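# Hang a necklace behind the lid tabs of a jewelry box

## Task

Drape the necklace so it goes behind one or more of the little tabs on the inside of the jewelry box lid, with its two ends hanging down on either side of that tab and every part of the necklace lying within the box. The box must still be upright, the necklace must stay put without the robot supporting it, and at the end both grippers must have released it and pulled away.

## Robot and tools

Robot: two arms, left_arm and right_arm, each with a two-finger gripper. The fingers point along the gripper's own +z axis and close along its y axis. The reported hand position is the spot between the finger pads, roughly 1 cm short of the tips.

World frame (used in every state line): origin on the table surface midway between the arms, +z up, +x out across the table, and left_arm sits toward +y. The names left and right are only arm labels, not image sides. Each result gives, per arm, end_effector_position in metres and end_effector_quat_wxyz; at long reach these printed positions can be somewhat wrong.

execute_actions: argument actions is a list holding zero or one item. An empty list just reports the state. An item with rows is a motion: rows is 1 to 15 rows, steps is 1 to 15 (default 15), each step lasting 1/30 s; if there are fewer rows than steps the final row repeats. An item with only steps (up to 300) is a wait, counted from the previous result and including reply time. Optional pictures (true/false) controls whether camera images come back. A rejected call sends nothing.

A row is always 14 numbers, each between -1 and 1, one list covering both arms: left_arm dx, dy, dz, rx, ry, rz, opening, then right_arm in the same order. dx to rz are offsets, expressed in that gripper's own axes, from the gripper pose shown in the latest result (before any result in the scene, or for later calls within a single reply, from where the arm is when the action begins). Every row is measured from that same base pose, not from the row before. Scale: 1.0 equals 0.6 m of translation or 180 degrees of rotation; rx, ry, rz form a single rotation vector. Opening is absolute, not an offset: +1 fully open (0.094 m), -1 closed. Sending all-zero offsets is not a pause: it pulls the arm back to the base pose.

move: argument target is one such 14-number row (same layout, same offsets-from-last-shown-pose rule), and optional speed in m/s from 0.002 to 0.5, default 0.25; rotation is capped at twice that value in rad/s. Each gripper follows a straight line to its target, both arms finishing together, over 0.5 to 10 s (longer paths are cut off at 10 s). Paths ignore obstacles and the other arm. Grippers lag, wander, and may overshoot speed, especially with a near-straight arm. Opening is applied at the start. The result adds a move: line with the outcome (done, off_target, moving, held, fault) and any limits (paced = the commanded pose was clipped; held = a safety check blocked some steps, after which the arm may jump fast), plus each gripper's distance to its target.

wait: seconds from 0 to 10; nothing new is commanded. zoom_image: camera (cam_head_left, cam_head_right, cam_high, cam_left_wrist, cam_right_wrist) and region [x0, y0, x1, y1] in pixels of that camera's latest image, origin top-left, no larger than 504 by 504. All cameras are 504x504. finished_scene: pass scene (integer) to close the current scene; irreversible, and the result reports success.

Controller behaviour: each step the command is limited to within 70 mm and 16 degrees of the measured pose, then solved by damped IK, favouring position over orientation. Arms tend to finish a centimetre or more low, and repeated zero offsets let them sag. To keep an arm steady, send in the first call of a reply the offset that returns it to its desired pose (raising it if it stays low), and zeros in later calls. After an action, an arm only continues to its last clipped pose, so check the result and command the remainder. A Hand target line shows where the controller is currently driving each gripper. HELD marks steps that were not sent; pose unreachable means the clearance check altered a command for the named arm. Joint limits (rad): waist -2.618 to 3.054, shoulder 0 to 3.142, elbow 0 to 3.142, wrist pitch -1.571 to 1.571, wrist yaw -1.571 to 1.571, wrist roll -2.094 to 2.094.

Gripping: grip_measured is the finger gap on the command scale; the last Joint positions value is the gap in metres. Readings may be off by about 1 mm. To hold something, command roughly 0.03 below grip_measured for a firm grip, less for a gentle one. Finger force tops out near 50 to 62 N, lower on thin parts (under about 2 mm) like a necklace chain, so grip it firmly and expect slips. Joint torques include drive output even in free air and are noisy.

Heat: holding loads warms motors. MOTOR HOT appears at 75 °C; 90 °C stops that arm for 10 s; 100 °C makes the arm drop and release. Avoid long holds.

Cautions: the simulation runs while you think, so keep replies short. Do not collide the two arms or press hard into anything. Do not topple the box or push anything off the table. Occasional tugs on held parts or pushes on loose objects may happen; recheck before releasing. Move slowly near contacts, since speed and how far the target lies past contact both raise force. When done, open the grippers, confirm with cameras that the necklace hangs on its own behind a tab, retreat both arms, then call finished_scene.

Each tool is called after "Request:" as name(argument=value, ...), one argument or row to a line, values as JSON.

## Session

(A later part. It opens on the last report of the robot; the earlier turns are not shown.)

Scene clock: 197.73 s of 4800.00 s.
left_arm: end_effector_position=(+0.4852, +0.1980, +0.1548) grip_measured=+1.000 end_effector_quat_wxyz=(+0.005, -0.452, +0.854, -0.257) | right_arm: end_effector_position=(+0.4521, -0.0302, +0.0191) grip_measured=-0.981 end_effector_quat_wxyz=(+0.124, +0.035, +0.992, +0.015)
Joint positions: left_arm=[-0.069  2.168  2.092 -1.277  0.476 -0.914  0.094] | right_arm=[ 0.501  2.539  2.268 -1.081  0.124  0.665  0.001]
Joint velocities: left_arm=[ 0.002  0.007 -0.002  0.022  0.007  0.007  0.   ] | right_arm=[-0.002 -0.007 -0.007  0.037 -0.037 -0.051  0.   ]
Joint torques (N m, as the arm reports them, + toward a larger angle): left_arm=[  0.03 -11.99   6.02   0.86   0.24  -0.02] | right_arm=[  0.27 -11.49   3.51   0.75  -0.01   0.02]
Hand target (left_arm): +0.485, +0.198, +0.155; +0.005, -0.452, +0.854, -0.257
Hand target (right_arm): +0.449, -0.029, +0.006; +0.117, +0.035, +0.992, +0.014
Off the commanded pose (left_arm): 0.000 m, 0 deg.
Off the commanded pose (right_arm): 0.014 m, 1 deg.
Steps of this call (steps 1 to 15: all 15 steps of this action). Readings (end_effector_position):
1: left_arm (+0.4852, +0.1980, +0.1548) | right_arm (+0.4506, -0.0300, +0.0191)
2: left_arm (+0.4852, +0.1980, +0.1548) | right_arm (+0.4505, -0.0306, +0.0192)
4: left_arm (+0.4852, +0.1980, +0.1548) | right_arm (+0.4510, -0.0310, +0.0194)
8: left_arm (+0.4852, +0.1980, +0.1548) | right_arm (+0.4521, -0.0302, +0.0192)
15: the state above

Request:
move(
  target=[0,0,0,0,0,0,1,0,0,-0.15,0,-0.05,0,-1],
  speed=0.12,
)

Request:
move(
  target=[0,0,0,0,0,0,1,-0.06,0,-0.3,0,-0.38,0,-1],
  speed=0.2,
)

Request:
move(
  target=[0,0,0,0,0,0,1,-0.02,0,0,0,0,0.5,-1],
  speed=0.4,
)

Scene clock: 201.67 s of 4800.00 s.
left_arm: end_effector_position=(+0.4852, +0.1980, +0.1548) grip_measured=+1.000 end_effector_quat_wxyz=(+0.005, -0.452, +0.854, -0.257) | right_arm: end_effector_position=(+0.4330, -0.0317, +0.0955) grip_measured=-0.982 end_effector_quat_wxyz=(+0.189, +0.034, +0.981, +0.014)
Joint positions: left_arm=[-0.069  2.168  2.092 -1.277  0.476 -0.914  0.094] | right_arm=[ 0.55   2.308  2.122 -1.069  0.216  0.691  0.001]
Joint velocities: left_arm=[ 0.007  0.007 -0.002 -0.125 -0.007 -0.007  0.   ] | right_arm=[ 0.002 -0.007 -0.017  0.051  0.007  0.037  0.   ]
Joint torques (N m, as the arm reports them, + toward a larger angle): left_arm=[  0.02 -11.99   5.99   0.86   0.24  -0.01] | right_arm=[  0.61 -13.21   5.5    0.59   0.29   0.1 ]
Hand target (left_arm): +0.485, +0.198, +0.155; +0.005, -0.452, +0.854, -0.257
Hand target (right_arm): +0.431, -0.033, +0.107; +0.201, +0.037, +0.979, +0.012
Off the commanded pose (left_arm): 0.000 m, 0 deg.
Off the commanded pose (right_arm): 0.011 m, 2 deg.
move: off_target (right_arm)
camera_calibration (this result's frames):
cam_left_wrist: T_world_to_cam=[[0.731869, -0.510973, 0.45086, -0.321434], [-0.633293, -0.265712, 0.726868, 0.26935], [-0.251611, -0.817499, -0.518062, 0.476603], [0, 0, 0, 1]] pos_world=[0.525743, 0.296948, 0.196049]
cam_right_wrist: T_world_to_cam=[[0.215203, -0.97484, 0.0581005, -0.130668], [-0.975969, -0.212603, 0.0478074, 0.447586], [-0.0342522, -0.0669926, -0.997165, 0.218044], [0, 0, 0, 1]] pos_world=[0.472418, -0.0176149, 0.20362]

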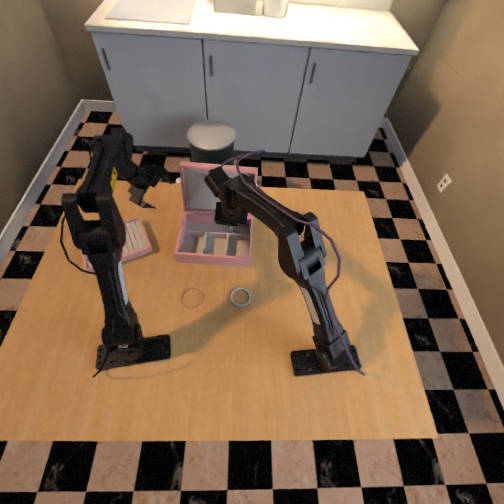

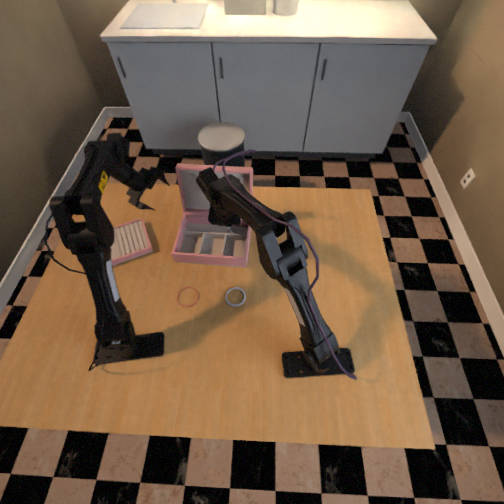

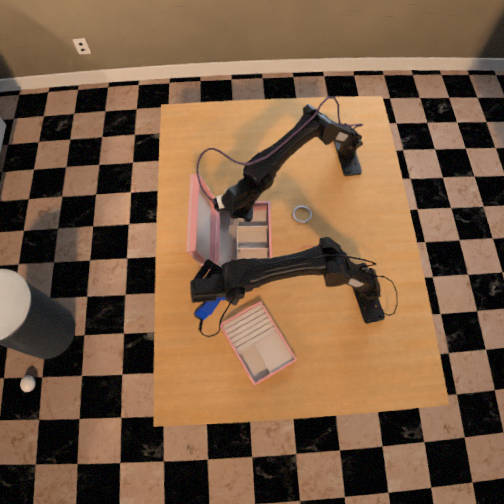

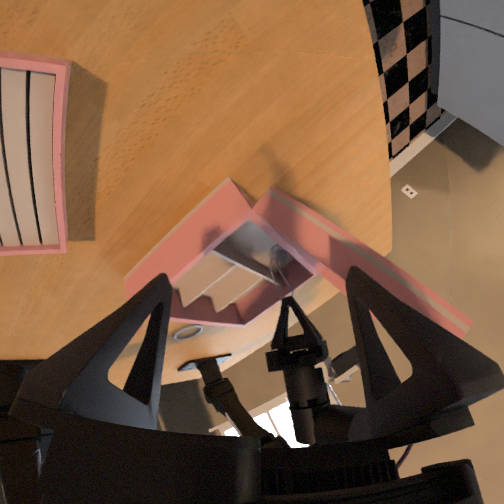

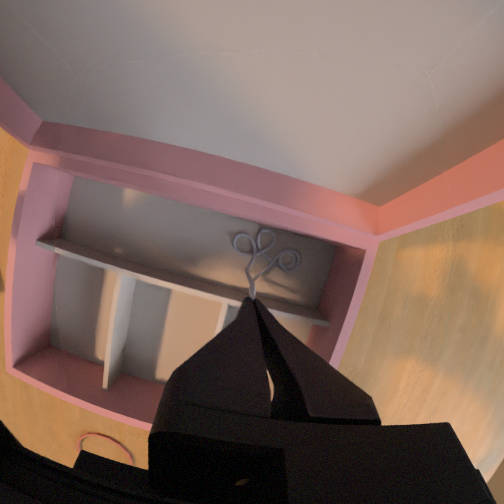

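Scene clock: 205.40 s of 4800.00 s.
left_arm: end_effector_position=(+0.4852, +0.1980, +0.1548) grip_measured=+1.000 end_effector_quat_wxyz=(+0.005, -0.452, +0.854, -0.257) | right_arm: end_effector_position=(+0.4045, -0.0364, +0.2671) grip_measured=-0.982 end_effector_quat_wxyz=(+0.697, +0.034, +0.716, -0.013)
Joint positions: left_arm=[-0.069  2.168  2.092 -1.277  0.476 -0.914  0.094] | right_arm=[0.799 1.787 1.135 0.603 0.972 0.069 0.001]
Joint velocities: left_arm=[-0.017  0.022 -0.007  0.095 -0.081 -0.081  0.   ] | right_arm=[ 0.002  0.022 -0.007  0.022 -0.051 -0.022 -0.001]
Joint torques (N m, as the arm reports them, + toward a larger angle): left_arm=[  0.04 -11.96   6.     0.86   0.25  -0.01] | right_arm=[ 0.74 -8.85  5.92  1.45  0.15 -0.05]
Hand target (left_arm): +0.485, +0.198, +0.155; +0.005, -0.452, +0.854, -0.257
Hand target (right_arm): +0.400, -0.038, +0.277; +0.705, +0.042, +0.708, -0.008
Off the commanded pose (left_arm): 0.000 m, 0 deg.
Off the commanded pose (right_arm): 0.010 m, 2 deg.
move: done
camera_calibration (this result's frames):
cam_left_wrist: T_world_to_cam=[[0.731869, -0.510973, 0.45086, -0.321434], [-0.633293, -0.265712, 0.726868, 0.26935], [-0.251611, -0.817499, -0.518062, 0.476603], [0, 0, 0, 1]] pos_world=[0.525743, 0.296948, 0.196049]
cam_right_wrist: T_world_to_cam=[[-0.04505, -0.96375, 0.262977, -0.0881563], [-0.4496, -0.215517, -0.86684, 0.441859], [0.892093, -0.157286, -0.423593, -0.143237], [0, 0, 0, 1]] pos_world=[0.32247, -0.0122617, 0.34553]

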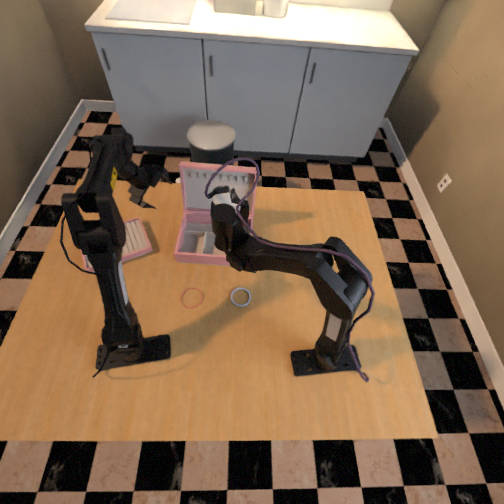

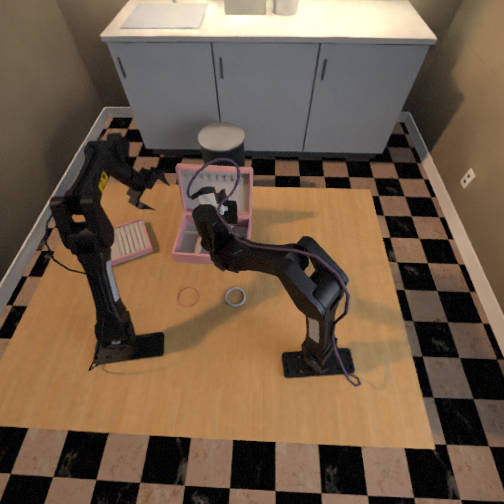

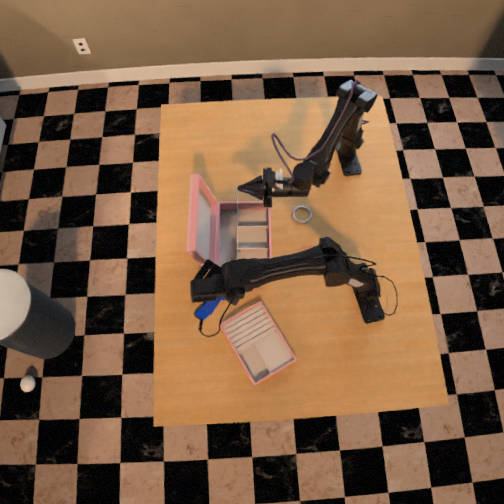

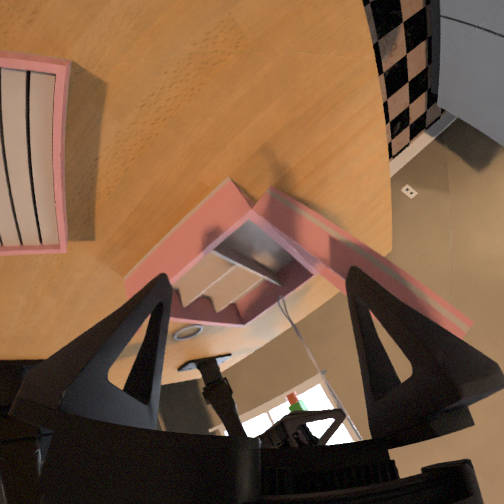

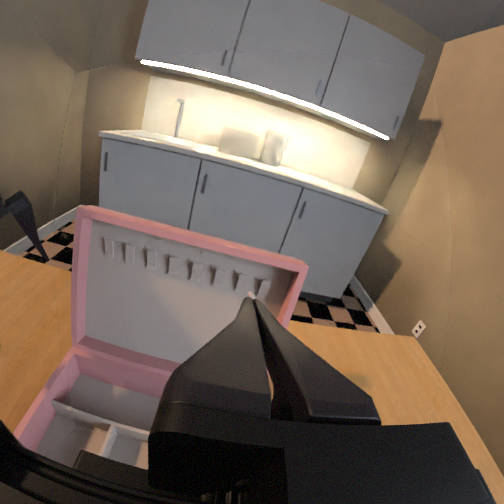

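Scene clock: 208.00 s of 4800.00 s.
left_arm: end_effector_position=(+0.4852, +0.1980, +0.1548) grip_measured=+1.000 end_effector_quat_wxyz=(+0.005, -0.452, +0.854, -0.257) | right_arm: end_effector_position=(+0.4043, -0.0366, +0.2630) grip_measured=-0.982 end_effector_quat_wxyz=(+0.506, +0.526, +0.494, +0.472)
Joint positions: left_arm=[-0.069  2.168  2.092 -1.277  0.476 -0.914  0.094] | right_arm=[0.799 1.787 1.135 0.578 0.972 1.629 0.001]
Joint velocities: left_arm=[ 0.012  0.002 -0.017  0.051 -0.007 -0.037  0.   ] | right_arm=[-0.002  0.012  0.007 -0.022 -0.022 -0.022  0.001]
Joint torques (N m, as the arm reports them, + toward a larger angle): left_arm=[ -0.05 -11.97   6.     0.86   0.25  -0.01] | right_arm=[-0.11 -9.01  8.28  1.07  0.01  0.03]
Hand target (left_arm): +0.485, +0.198, +0.155; +0.005, -0.452, +0.854, -0.257
Hand target (right_arm): +0.404, -0.037, +0.279; +0.502, +0.530, +0.482, +0.484
Off the commanded pose (left_arm): 0.000 m, 0 deg.
Off the commanded pose (right_arm): 0.016 m, 2 deg.
move: off_target (right_arm)
camera_calibration (this result's frames):
cam_left_wrist: T_world_to_cam=[[0.731869, -0.510973, 0.45086, -0.321434], [-0.633293, -0.265712, 0.726868, 0.26935], [-0.251611, -0.817499, -0.518062, 0.476603], [0, 0, 0, 1]] pos_world=[0.525743, 0.296948, 0.196049]
cam_right_wrist: T_world_to_cam=[[-0.0480766, -0.29, -0.955818, 0.25915], [-0.36253, 0.896737, -0.25384, 0.282447], [0.930731, 0.334309, -0.148246, -0.214924], [0, 0, 0, 1]] pos_world=[0.314891, -0.106276, 0.287535]

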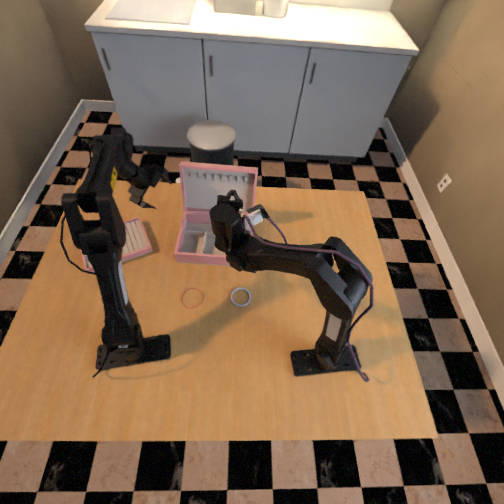

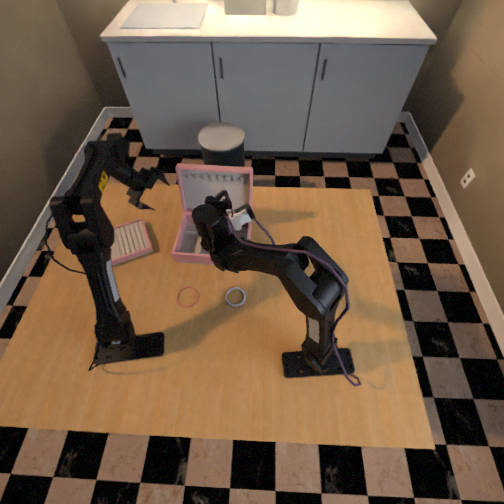

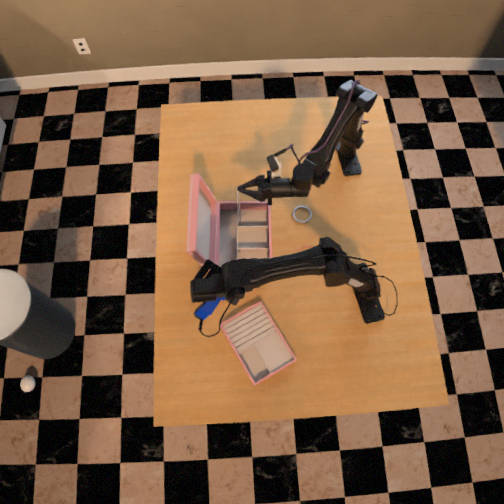

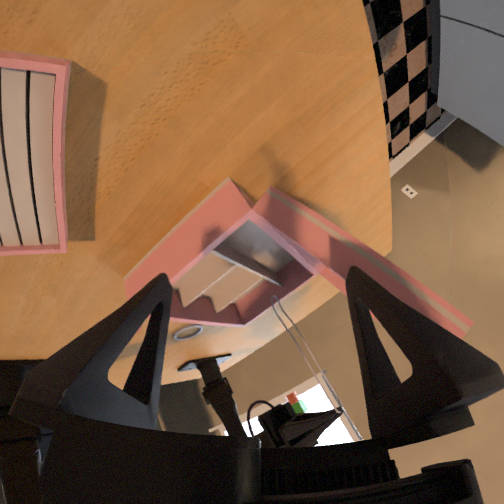

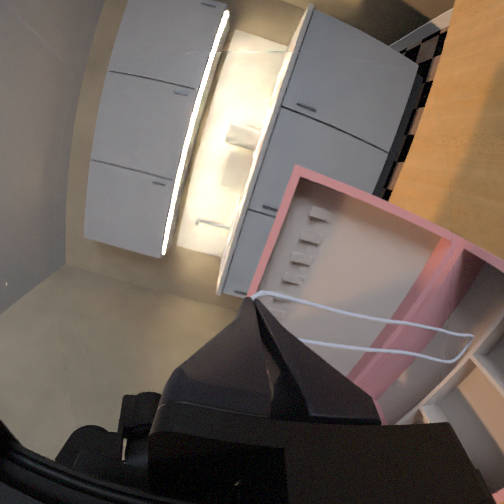

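Request:
move(
  target=[0,0,0,0,0,0,1,-0.02,0.015,0.095,0,0,0,-1],
  speed=0.15,
)

Request:
move(
  target=[0,0,0,0,0,0,1,0,-0.055,0.08,0.05,0,0,-1],
  speed=0.12,
)

Request:
zoom_image(
  camera="cam_right_wrist",
  region=[170,200,350,380],
)

Scene clock: 213.40 s of 4800.00 s.
left_arm: end_effector_position=(+0.4852, +0.1980, +0.1548) grip_measured=+1.000 end_effector_quat_wxyz=(+0.005, -0.452, +0.854, -0.257) | right_arm: end_effector_position=(+0.4565, -0.0556, +0.2642) grip_measured=-0.982 end_effector_quat_wxyz=(+0.505, +0.532, +0.488, +0.473)
Joint positions: left_arm=[-0.069  2.168  2.092 -1.277  0.476 -0.914  0.094] | right_arm=[0.669 1.863 1.236 0.562 0.852 1.629 0.001]
Joint velocities: left_arm=[ 0.007  0.002 -0.002  0.007 -0.037 -0.007  0.   ] | right_arm=[ 0.002  0.017  0.007 -0.037 -0.022  0.037 -0.001]
Joint torques (N m, as the arm reports them, + toward a larger angle): left_arm=[  0.01 -11.93   5.99   0.86   0.24  -0.01] | right_arm=[-0.37 -7.62  8.57  1.16 -0.09 -0.13]
Hand target (left_arm): +0.485, +0.198, +0.155; +0.005, -0.452, +0.854, -0.257
Hand target (right_arm): +0.461, -0.052, +0.269; +0.506, +0.526, +0.493, +0.473
Off the commanded pose (left_arm): 0.000 m, 0 deg.
Off the commanded pose (right_arm): 0.008 m, 1 deg.
move: done
camera_calibration (this result's frames):
cam_left_wrist: T_world_to_cam=[[0.731869, -0.510973, 0.45086, -0.321434], [-0.633293, -0.265712, 0.726868, 0.26935], [-0.251611, -0.817499, -0.518062, 0.476603], [0, 0, 0, 1]] pos_world=[0.525743, 0.296948, 0.196049]
cam_right_wrist: T_world_to_cam=[[-0.0511513, -0.277677, -0.959312, 0.260281], [-0.353022, 0.903583, -0.242722, 0.311851], [0.934216, 0.326242, -0.144245, -0.260121], [0, 0, 0, 1]] pos_world=[0.366413, -0.124647, 0.287863]

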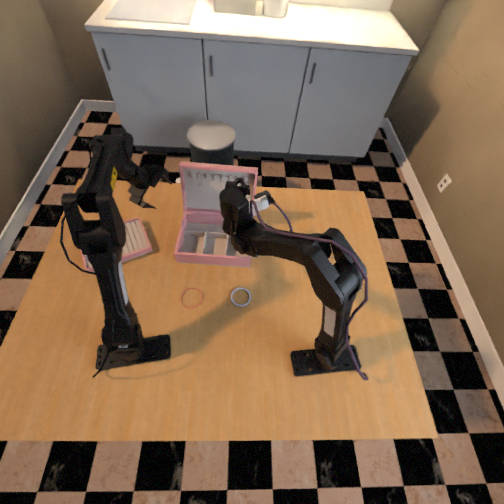

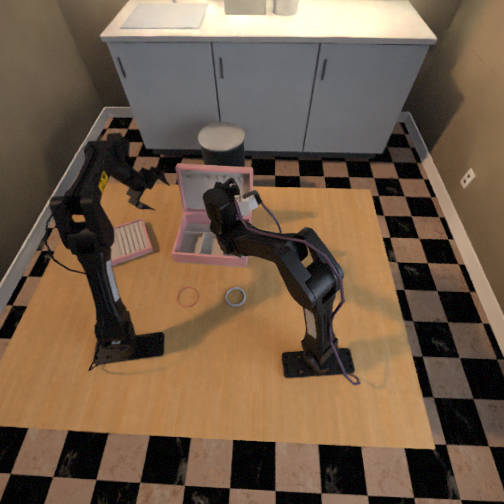

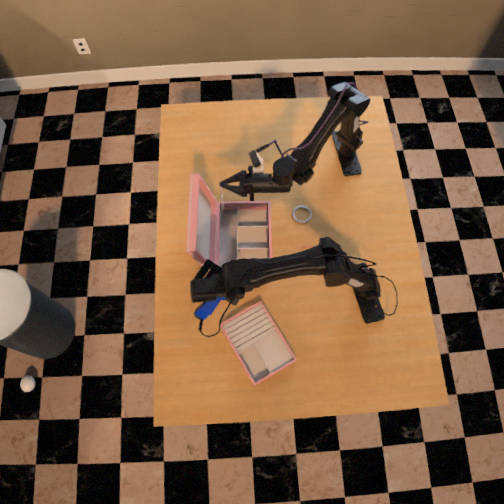

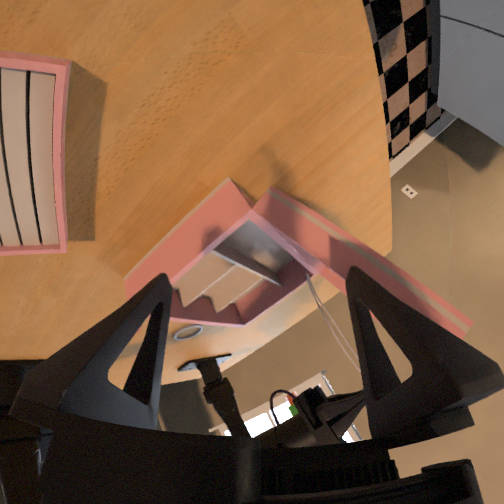

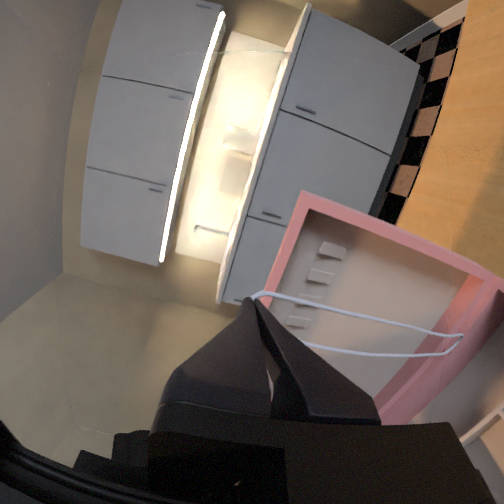

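Scene clock: 214.57 s of 4800.00 s.
left_arm: end_effector_position=(+0.4852, +0.1980, +0.1548) grip_measured=+1.000 end_effector_quat_wxyz=(+0.005, -0.452, +0.854, -0.257) | right_arm: end_effector_position=(+0.4980, -0.0586, +0.2229) grip_measured=-0.982 end_effector_quat_wxyz=(+0.465, +0.567, +0.527, +0.430)
Joint positions: left_arm=[-0.069  2.168  2.092 -1.277  0.476 -0.914  0.094] | right_arm=[0.591 1.98  1.403 0.303 0.756 1.759 0.001]
Joint velocities: left_arm=[ 0.002 -0.002  0.002 -0.022 -0.007 -0.051  0.   ] | right_arm=[ 0.002  0.012  0.002  0.007 -0.022 -0.007  0.001]
Joint torques (N m, as the arm reports them, + toward a larger angle): left_arm=[  0.03 -11.94   5.98   0.86   0.24  -0.02] | right_arm=[-0.65 -8.89  8.62  1.17  0.04  0.09]
Hand target (left_arm): +0.485, +0.198, +0.155; +0.005, -0.452, +0.854, -0.257
Hand target (right_arm): +0.503, -0.059, +0.229; +0.463, +0.569, +0.524, +0.433
Off the commanded pose (left_arm): 0.000 m, 0 deg.
Off the commanded pose (right_arm): 0.008 m, 1 deg.
move: done
camera_calibration (this result's frames):
cam_left_wrist: T_world_to_cam=[[0.731869, -0.510973, 0.45086, -0.321434], [-0.633293, -0.265712, 0.726868, 0.26935], [-0.251611, -0.817499, -0.518062, 0.476603], [0, 0, 0, 1]] pos_world=[0.525743, 0.296948, 0.196049]
cam_right_wrist: T_world_to_cam=[[-0.200151, -0.278668, -0.939299, 0.291654], [-0.387937, 0.902887, -0.185202, 0.323656], [0.899691, 0.32732, -0.28882, -0.254359], [0, 0, 0, 1]] pos_world=[0.412778, -0.127693, 0.260429]

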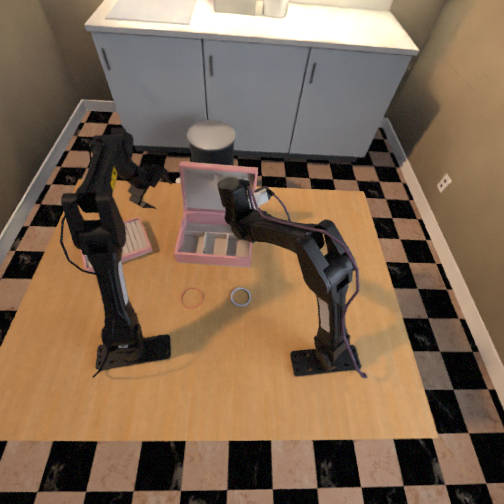

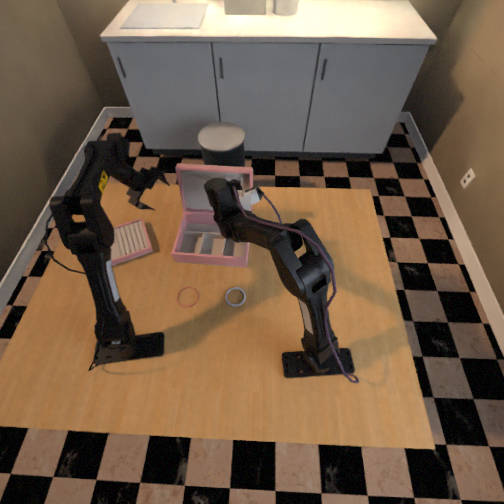

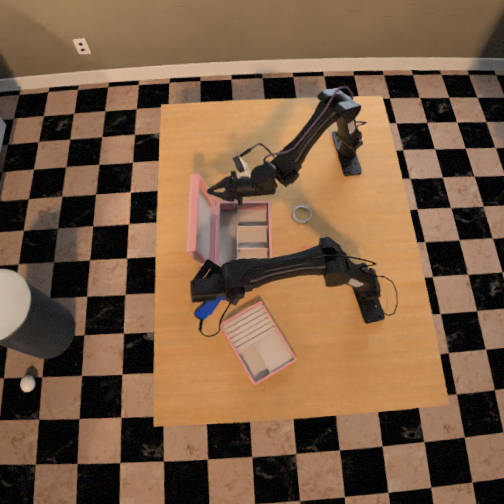

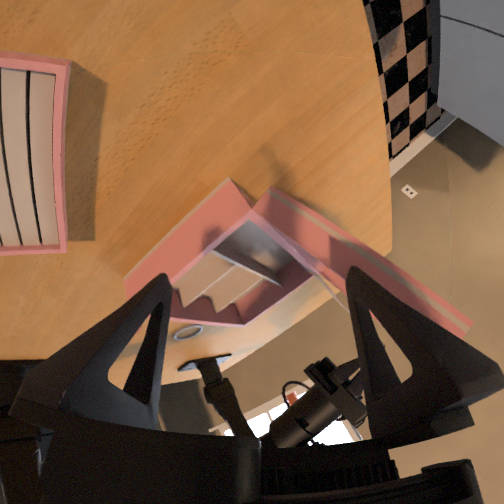

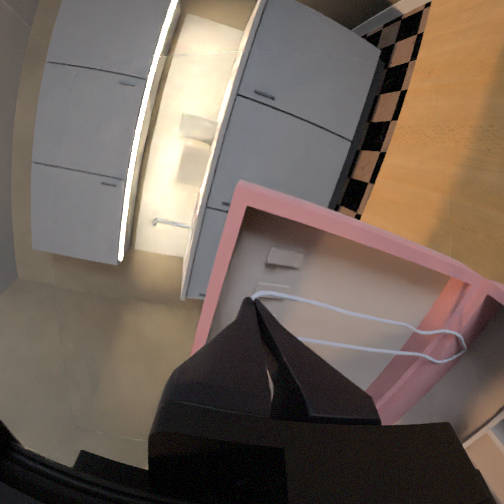

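Region (170, 200, 350, 380) of cam_right_wrist's 504x504 image, scaled by 2.800, with more detail than that image has.

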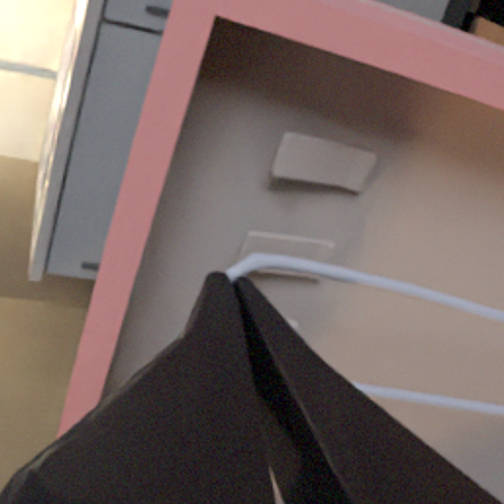

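Request:
move(
  target=[0,0,0,0,0,0,1,0.03,0.01,0.05,0,0,0,-1],
  speed=0.05,
)

Request:
zoom_image(
  camera="cam_right_wrist",
  region=[170,200,350,380],
)

Scene clock: 218.30 s of 4800.00 s.
left_arm: end_effector_position=(+0.4852, +0.1980, +0.1548) grip_measured=+1.000 end_effector_quat_wxyz=(+0.005, -0.452, +0.854, -0.257) | right_arm: end_effector_position=(+0.5240, -0.0417, +0.2150) grip_measured=-0.982 end_effector_quat_wxyz=(+0.464, +0.568, +0.527, +0.429)
Joint positions: left_arm=[-0.069  2.168  2.092 -1.277  0.476 -0.914  0.094] | right_arm=[0.583 2.101 1.555 0.268 0.747 1.761 0.001]
Joint velocities: left_arm=[-0.007 -0.007 -0.002 -0.037 -0.007  0.051  0.   ] | right_arm=[-0.007  0.012 -0.012 -0.022 -0.081 -0.037  0.   ]
Joint torques (N m, as the arm reports them, + toward a larger angle): left_arm=[  0.02 -11.96   5.98   0.87   0.24  -0.01] | right_arm=[-0.8  -9.86  8.82  1.21  0.01 -0.08]
Hand target (left_arm): +0.485, +0.198, +0.155; +0.005, -0.452, +0.854, -0.257
Hand target (right_arm): +0.529, -0.043, +0.222; +0.466, +0.567, +0.527, +0.430
Off the commanded pose (left_arm): 0.000 m, 0 deg.
Off the commanded pose (right_arm): 0.010 m, 0 deg.
move: done
camera_calibration (this result's frames):
cam_left_wrist: T_world_to_cam=[[0.731869, -0.510973, 0.45086, -0.321434], [-0.633293, -0.265712, 0.726868, 0.26935], [-0.251611, -0.817499, -0.518062, 0.476603], [0, 0, 0, 1]] pos_world=[0.525743, 0.296948, 0.196049]
cam_right_wrist: T_world_to_cam=[[-0.204034, -0.277548, -0.938796, 0.296184], [-0.388451, 0.903196, -0.1826, 0.316765], [0.898597, 0.327419, -0.292096, -0.284265], [0, 0, 0, 1]] pos_world=[0.438919, -0.110822, 0.252864]

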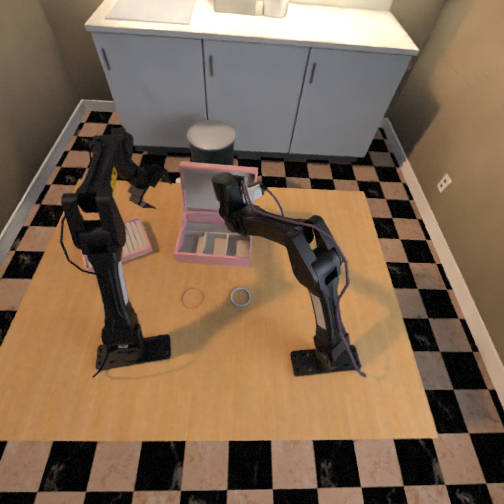

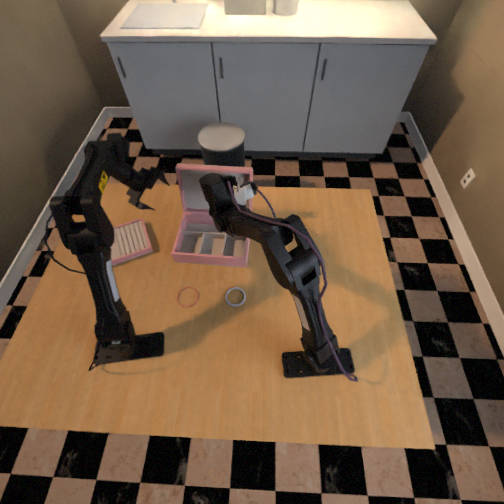

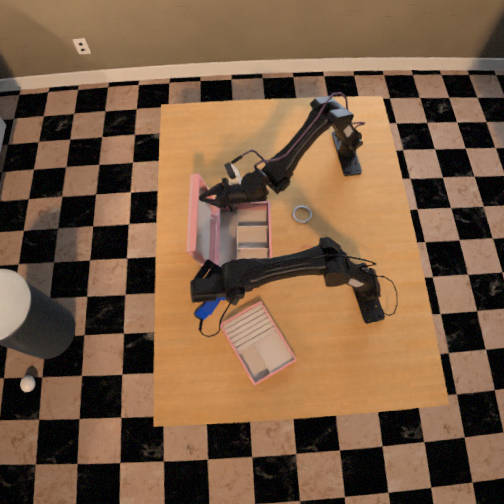

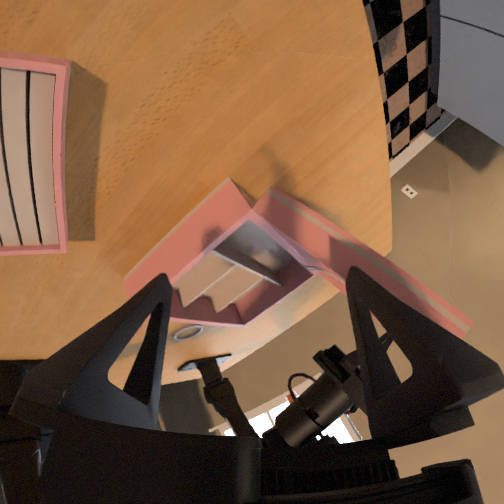

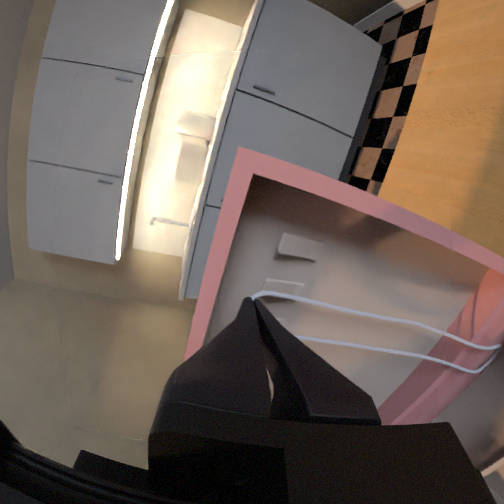

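Region (170, 200, 350, 380) of cam_right_wrist's 504x504 image, scaled by 2.800, with more detail than that image has.

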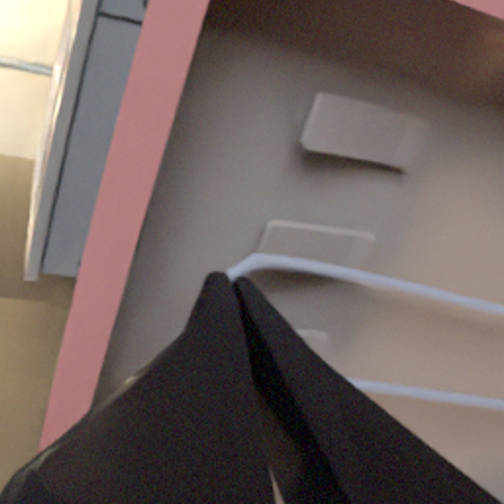

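Request:
move(
  target=[0,0,0,0,0,0,1,-0.016,0.012,0.022,0,0,0,-1],
  speed=0.03,
)

Request:
zoom_image(
  camera="cam_right_wrist",
  region=[170,200,350,380],
)

Scene clock: 221.73 s of 4800.00 s.
left_arm: end_effector_position=(+0.4852, +0.1980, +0.1548) grip_measured=+1.000 end_effector_quat_wxyz=(+0.005, -0.452, +0.854, -0.257) | right_arm: end_effector_position=(+0.5317, -0.0520, +0.2140) grip_measured=-0.982 end_effector_quat_wxyz=(+0.462, +0.571, +0.526, +0.428)
Joint positions: left_arm=[-0.069  2.168  2.092 -1.277  0.476 -0.914  0.094] | right_arm=[0.555 2.101 1.555 0.266 0.722 1.761 0.001]
Joint velocities: left_arm=[-0.007 -0.012  0.002 -0.051 -0.037 -0.066  0.   ] | right_arm=[ 0.007 -0.012  0.012 -0.007  0.037  0.066 -0.001]
Joint torques (N m, as the arm reports them, + toward a larger angle): left_arm=[  0.03 -11.97   5.99   0.86   0.24  -0.01] | right_arm=[-0.82 -9.49  8.7   1.26  0.05 -0.12]
Hand target (left_arm): +0.485, +0.198, +0.155; +0.005, -0.452, +0.854, -0.257
Hand target (right_arm): +0.537, -0.052, +0.219; +0.464, +0.568, +0.527, +0.429
Off the commanded pose (left_arm): 0.000 m, 0 deg.
Off the commanded pose (right_arm): 0.008 m, 0 deg.
move: done
camera_calibration (this result's frames):
cam_left_wrist: T_world_to_cam=[[0.731869, -0.510973, 0.45086, -0.321434], [-0.633293, -0.265712, 0.726868, 0.26935], [-0.251611, -0.817499, -0.518062, 0.476603], [0, 0, 0, 1]] pos_world=[0.525743, 0.296948, 0.196049]
cam_right_wrist: T_world_to_cam=[[-0.209884, -0.272468, -0.938994, 0.297325], [-0.386096, 0.90543, -0.176428, 0.32646], [0.898264, 0.325512, -0.295234, -0.287353], [0, 0, 0, 1]] pos_world=[0.446567, -0.121038, 0.251947]

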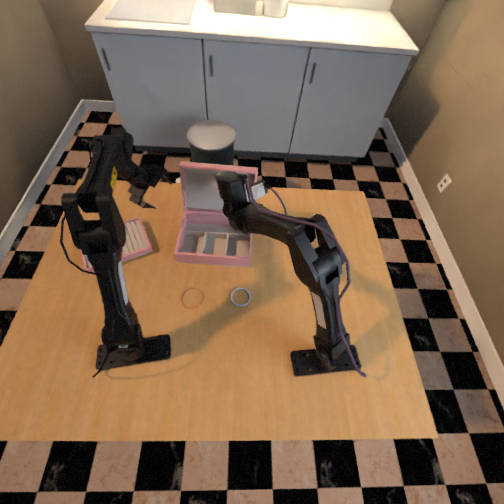

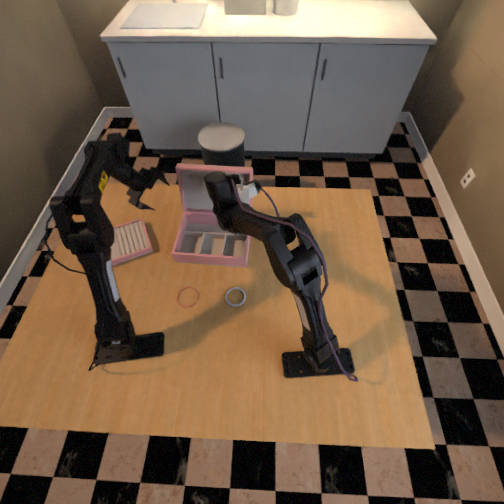

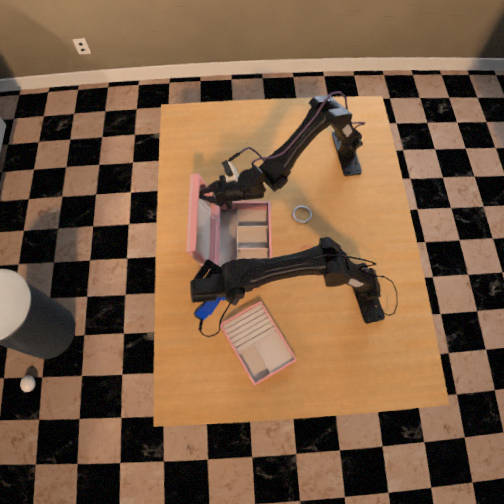

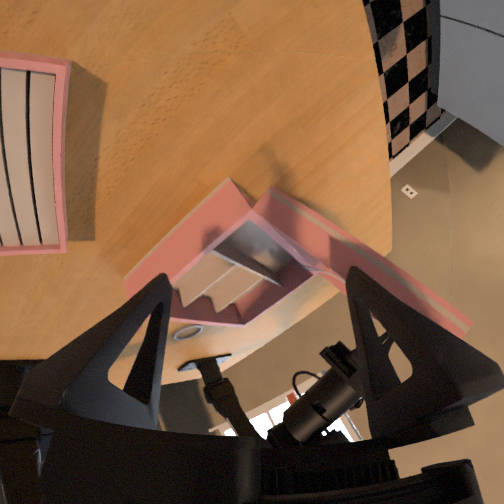

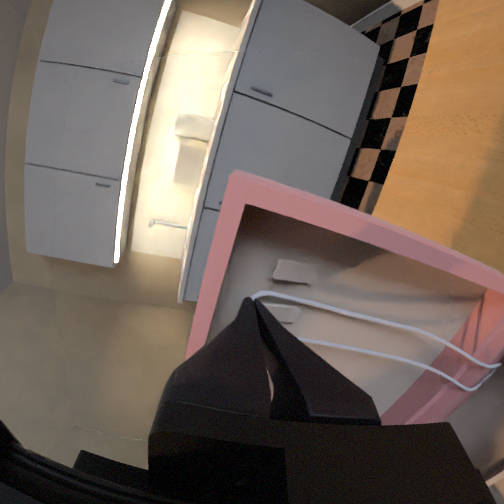

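Region (170, 200, 350, 380) of cam_right_wrist's 504x504 image, scaled by 2.800, with more detail than that image has.

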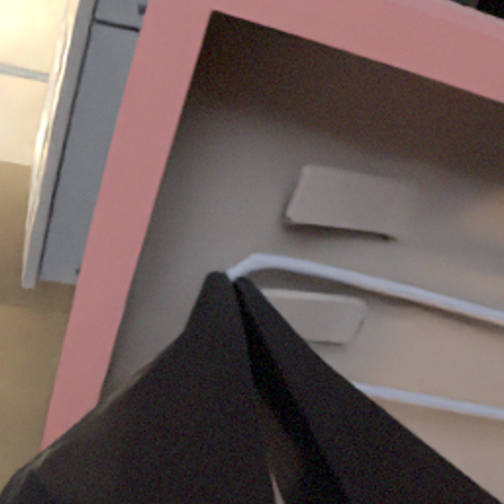

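Request:
move(
  target=[0,0,0,0,0,0,1,0.004,0.014,0.022,0,0,0,-1],
  speed=0.02,
)

Request:
zoom_image(
  camera="cam_right_wrist",
  region=[170,200,350,380],
)

Scene clock: 224.77 s of 4800.00 s.
left_arm: end_effector_position=(+0.4852, +0.1980, +0.1548) grip_measured=+1.000 end_effector_quat_wxyz=(+0.005, -0.452, +0.854, -0.257) | right_arm: end_effector_position=(+0.5392, -0.0476, +0.2128) grip_measured=-0.982 end_effector_quat_wxyz=(+0.461, +0.571, +0.529, +0.427)
Joint positions: left_arm=[-0.069  2.168  2.092 -1.277  0.476 -0.914  0.094] | right_arm=[0.552 2.134 1.606 0.244 0.717 1.761 0.001]
Joint velocities: left_arm=[-0.012 -0.002  0.002 -0.037 -0.051 -0.007  0.   ] | right_arm=[ 0.007 -0.002  0.007  0.022 -0.022  0.022  0.   ]
Joint torques (N m, as the arm reports them, + toward a larger angle): left_arm=[ -0.01 -11.96   5.99   0.85   0.24  -0.01] | right_arm=[-1.21 -9.94  8.91  1.27 -0.02 -0.06]
Hand target (left_arm): +0.485, +0.198, +0.155; +0.005, -0.452, +0.854, -0.257
Hand target (right_arm): +0.546, -0.051, +0.220; +0.462, +0.571, +0.526, +0.428
Off the commanded pose (left_arm): 0.000 m, 0 deg.
Off the commanded pose (right_arm): 0.010 m, 0 deg.
move: done
camera_calibration (this result's frames):
cam_left_wrist: T_world_to_cam=[[0.731869, -0.510973, 0.45086, -0.321434], [-0.633293, -0.265712, 0.726868, 0.26935], [-0.251611, -0.817499, -0.518062, 0.476603], [0, 0, 0, 1]] pos_world=[0.525743, 0.296948, 0.196049]
cam_right_wrist: T_world_to_cam=[[-0.213523, -0.274443, -0.937598, 0.300552], [-0.389117, 0.904208, -0.176054, 0.32656], [0.896101, 0.327243, -0.29986, -0.29366], [0, 0, 0, 1]] pos_world=[0.454394, -0.116695, 0.251232]

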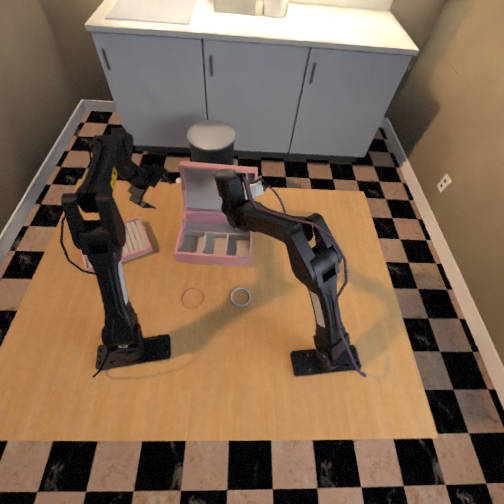

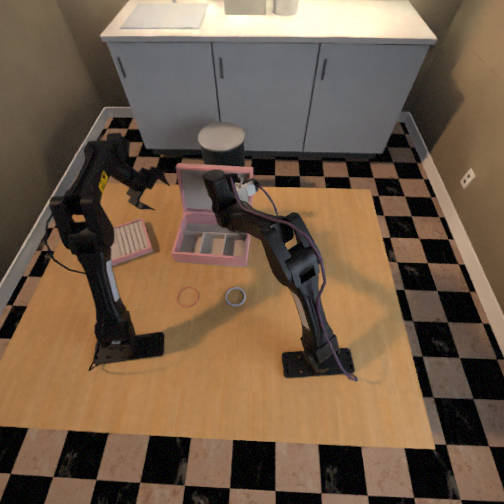

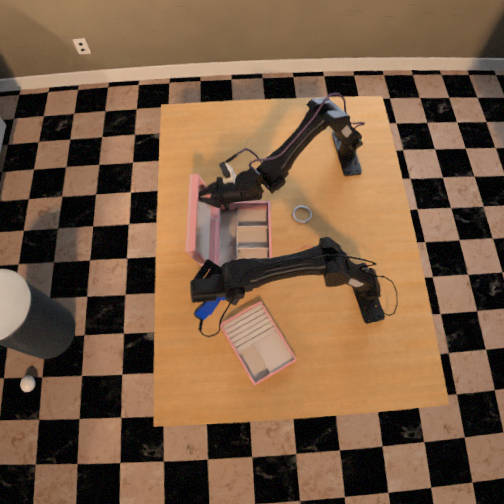

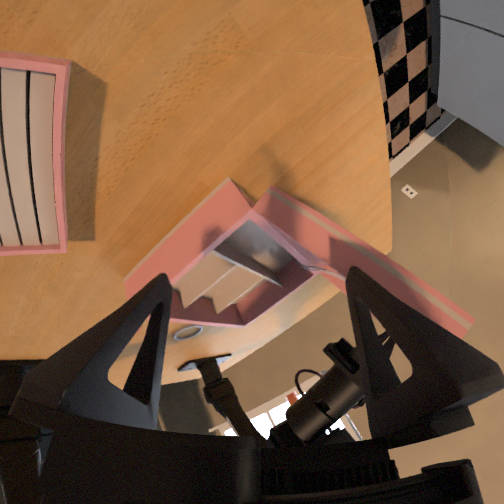

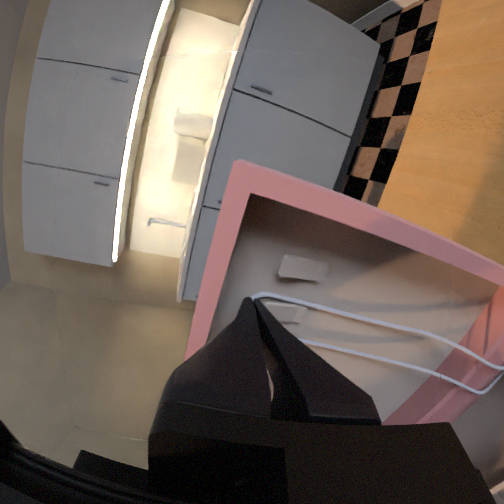

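Region (170, 200, 350, 380) of cam_right_wrist's 504x504 image, scaled by 2.800, with more detail than that image has.

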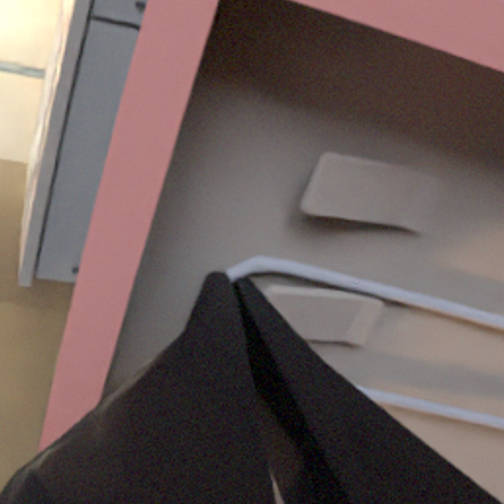

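Request:
execute_actions(
  actions=[
    {"rows":[[0,0,0,0,0,0,1,0,0.012,0.004,0.02,0,0,-0.92]],"steps":15},
  ],
)

Request:
zoom_image(
  camera="cam_right_wrist",
  region=[170,200,350,380],
)

Scene clock: 227.03 s of 4800.00 s.
left_arm: end_effector_position=(+0.4852, +0.1980, +0.1548) grip_measured=+1.000 end_effector_quat_wxyz=(+0.005, -0.452, +0.854, -0.257) | right_arm: end_effector_position=(+0.5390, -0.0454, +0.2150) grip_measured=-0.922 end_effector_quat_wxyz=(+0.446, +0.582, +0.542, +0.411)
Joint positions: left_arm=[-0.069  2.168  2.092 -1.277  0.476 -0.914  0.094] | right_arm=[0.552 2.134 1.672 0.107 0.703 1.8   0.004]
Joint velocities: left_arm=[-0.002  0.012 -0.002 -0.022  0.007 -0.139  0.   ] | right_arm=[ 0.022 -0.007  0.002 -0.037 -0.037  0.007  0.001]
Joint torques (N m, as the arm reports them, + toward a larger angle): left_arm=[  0.01 -11.96   6.     0.86   0.23  -0.01] | right_arm=[ -0.81 -10.29   8.75   1.12   0.05   0.07]
Hand target (left_arm): +0.485, +0.198, +0.155; +0.005, -0.452, +0.854, -0.257
Hand target (right_arm): +0.543, -0.048, +0.219; +0.443, +0.585, +0.542, +0.410
Off the commanded pose (left_arm): 0.000 m, 0 deg.
Off the commanded pose (right_arm): 0.006 m, 1 deg.
Steps of this call (steps 1 to 53: nothing new was sent; steps 54 to 68: all 15 steps of this action). Readings (end_effector_position):
54: left_arm (+0.4852, +0.1980, +0.1548) | right_arm (+0.5394, -0.0473, +0.2137)
55: left_arm (+0.4852, +0.1980, +0.1548) | right_arm (+0.5397, -0.0466, +0.2152)
57: left_arm (+0.4852, +0.1980, +0.1548) | right_arm (+0.5405, -0.0455, +0.2190)
61: left_arm (+0.4852, +0.1980, +0.1548) | right_arm (+0.5402, -0.0450, +0.2191)
68: the state above
camera_calibration (this result's frames):
cam_left_wrist: T_world_to_cam=[[0.731869, -0.510973, 0.45086, -0.321434], [-0.633293, -0.265712, 0.726868, 0.26935], [-0.251611, -0.817499, -0.518062, 0.476603], [0, 0, 0, 1]] pos_world=[0.525743, 0.296948, 0.196049]
cam_right_wrist: T_world_to_cam=[[-0.263665, -0.276178, -0.924233, 0.327238], [-0.401123, 0.902759, -0.155329, 0.32688], [0.877258, 0.329777, -0.348807, -0.272774], [0, 0, 0, 1]] pos_world=[0.456693, -0.114763, 0.258072]

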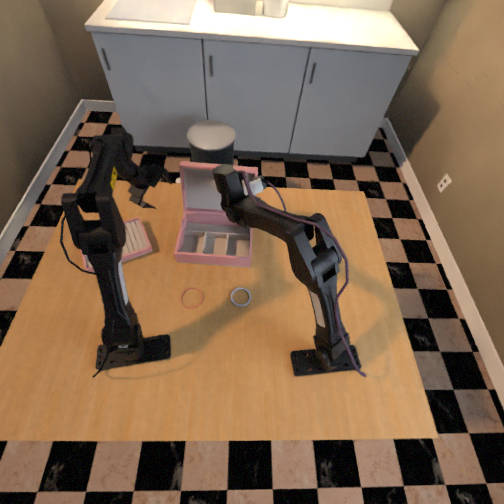

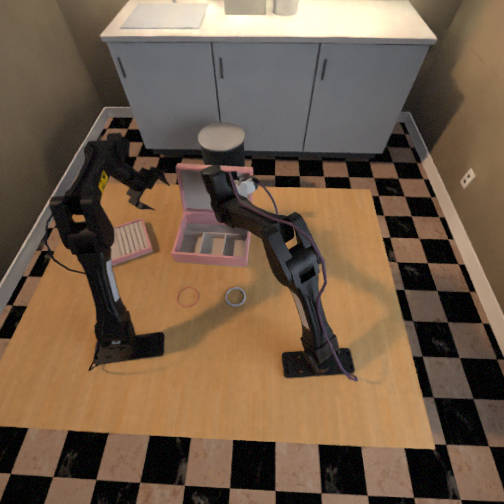

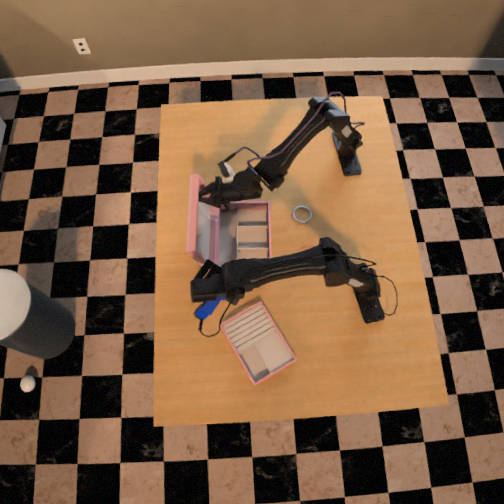

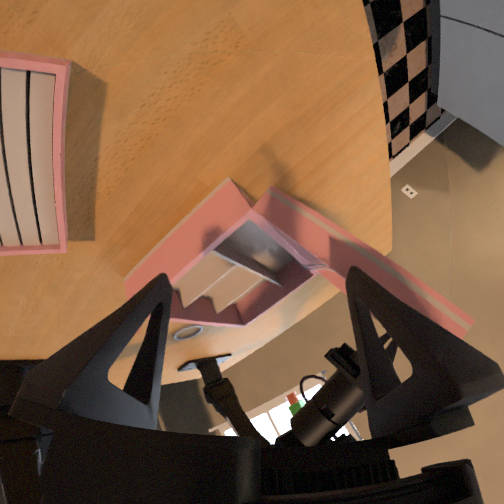

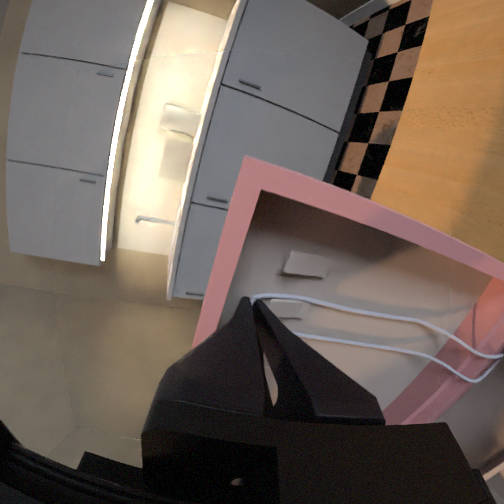

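Region (170, 200, 350, 380) of cam_right_wrist's 504x504 image, scaled by 2.800, with more detail than that image has.

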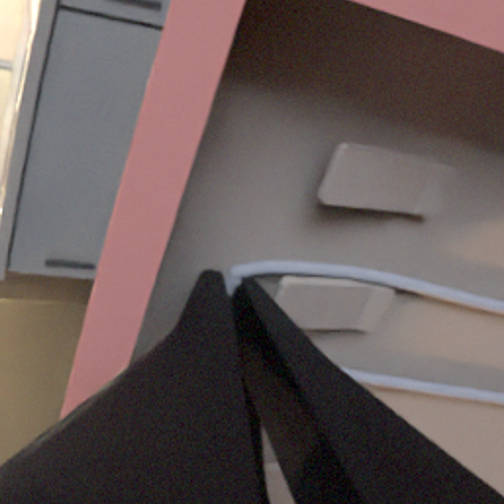

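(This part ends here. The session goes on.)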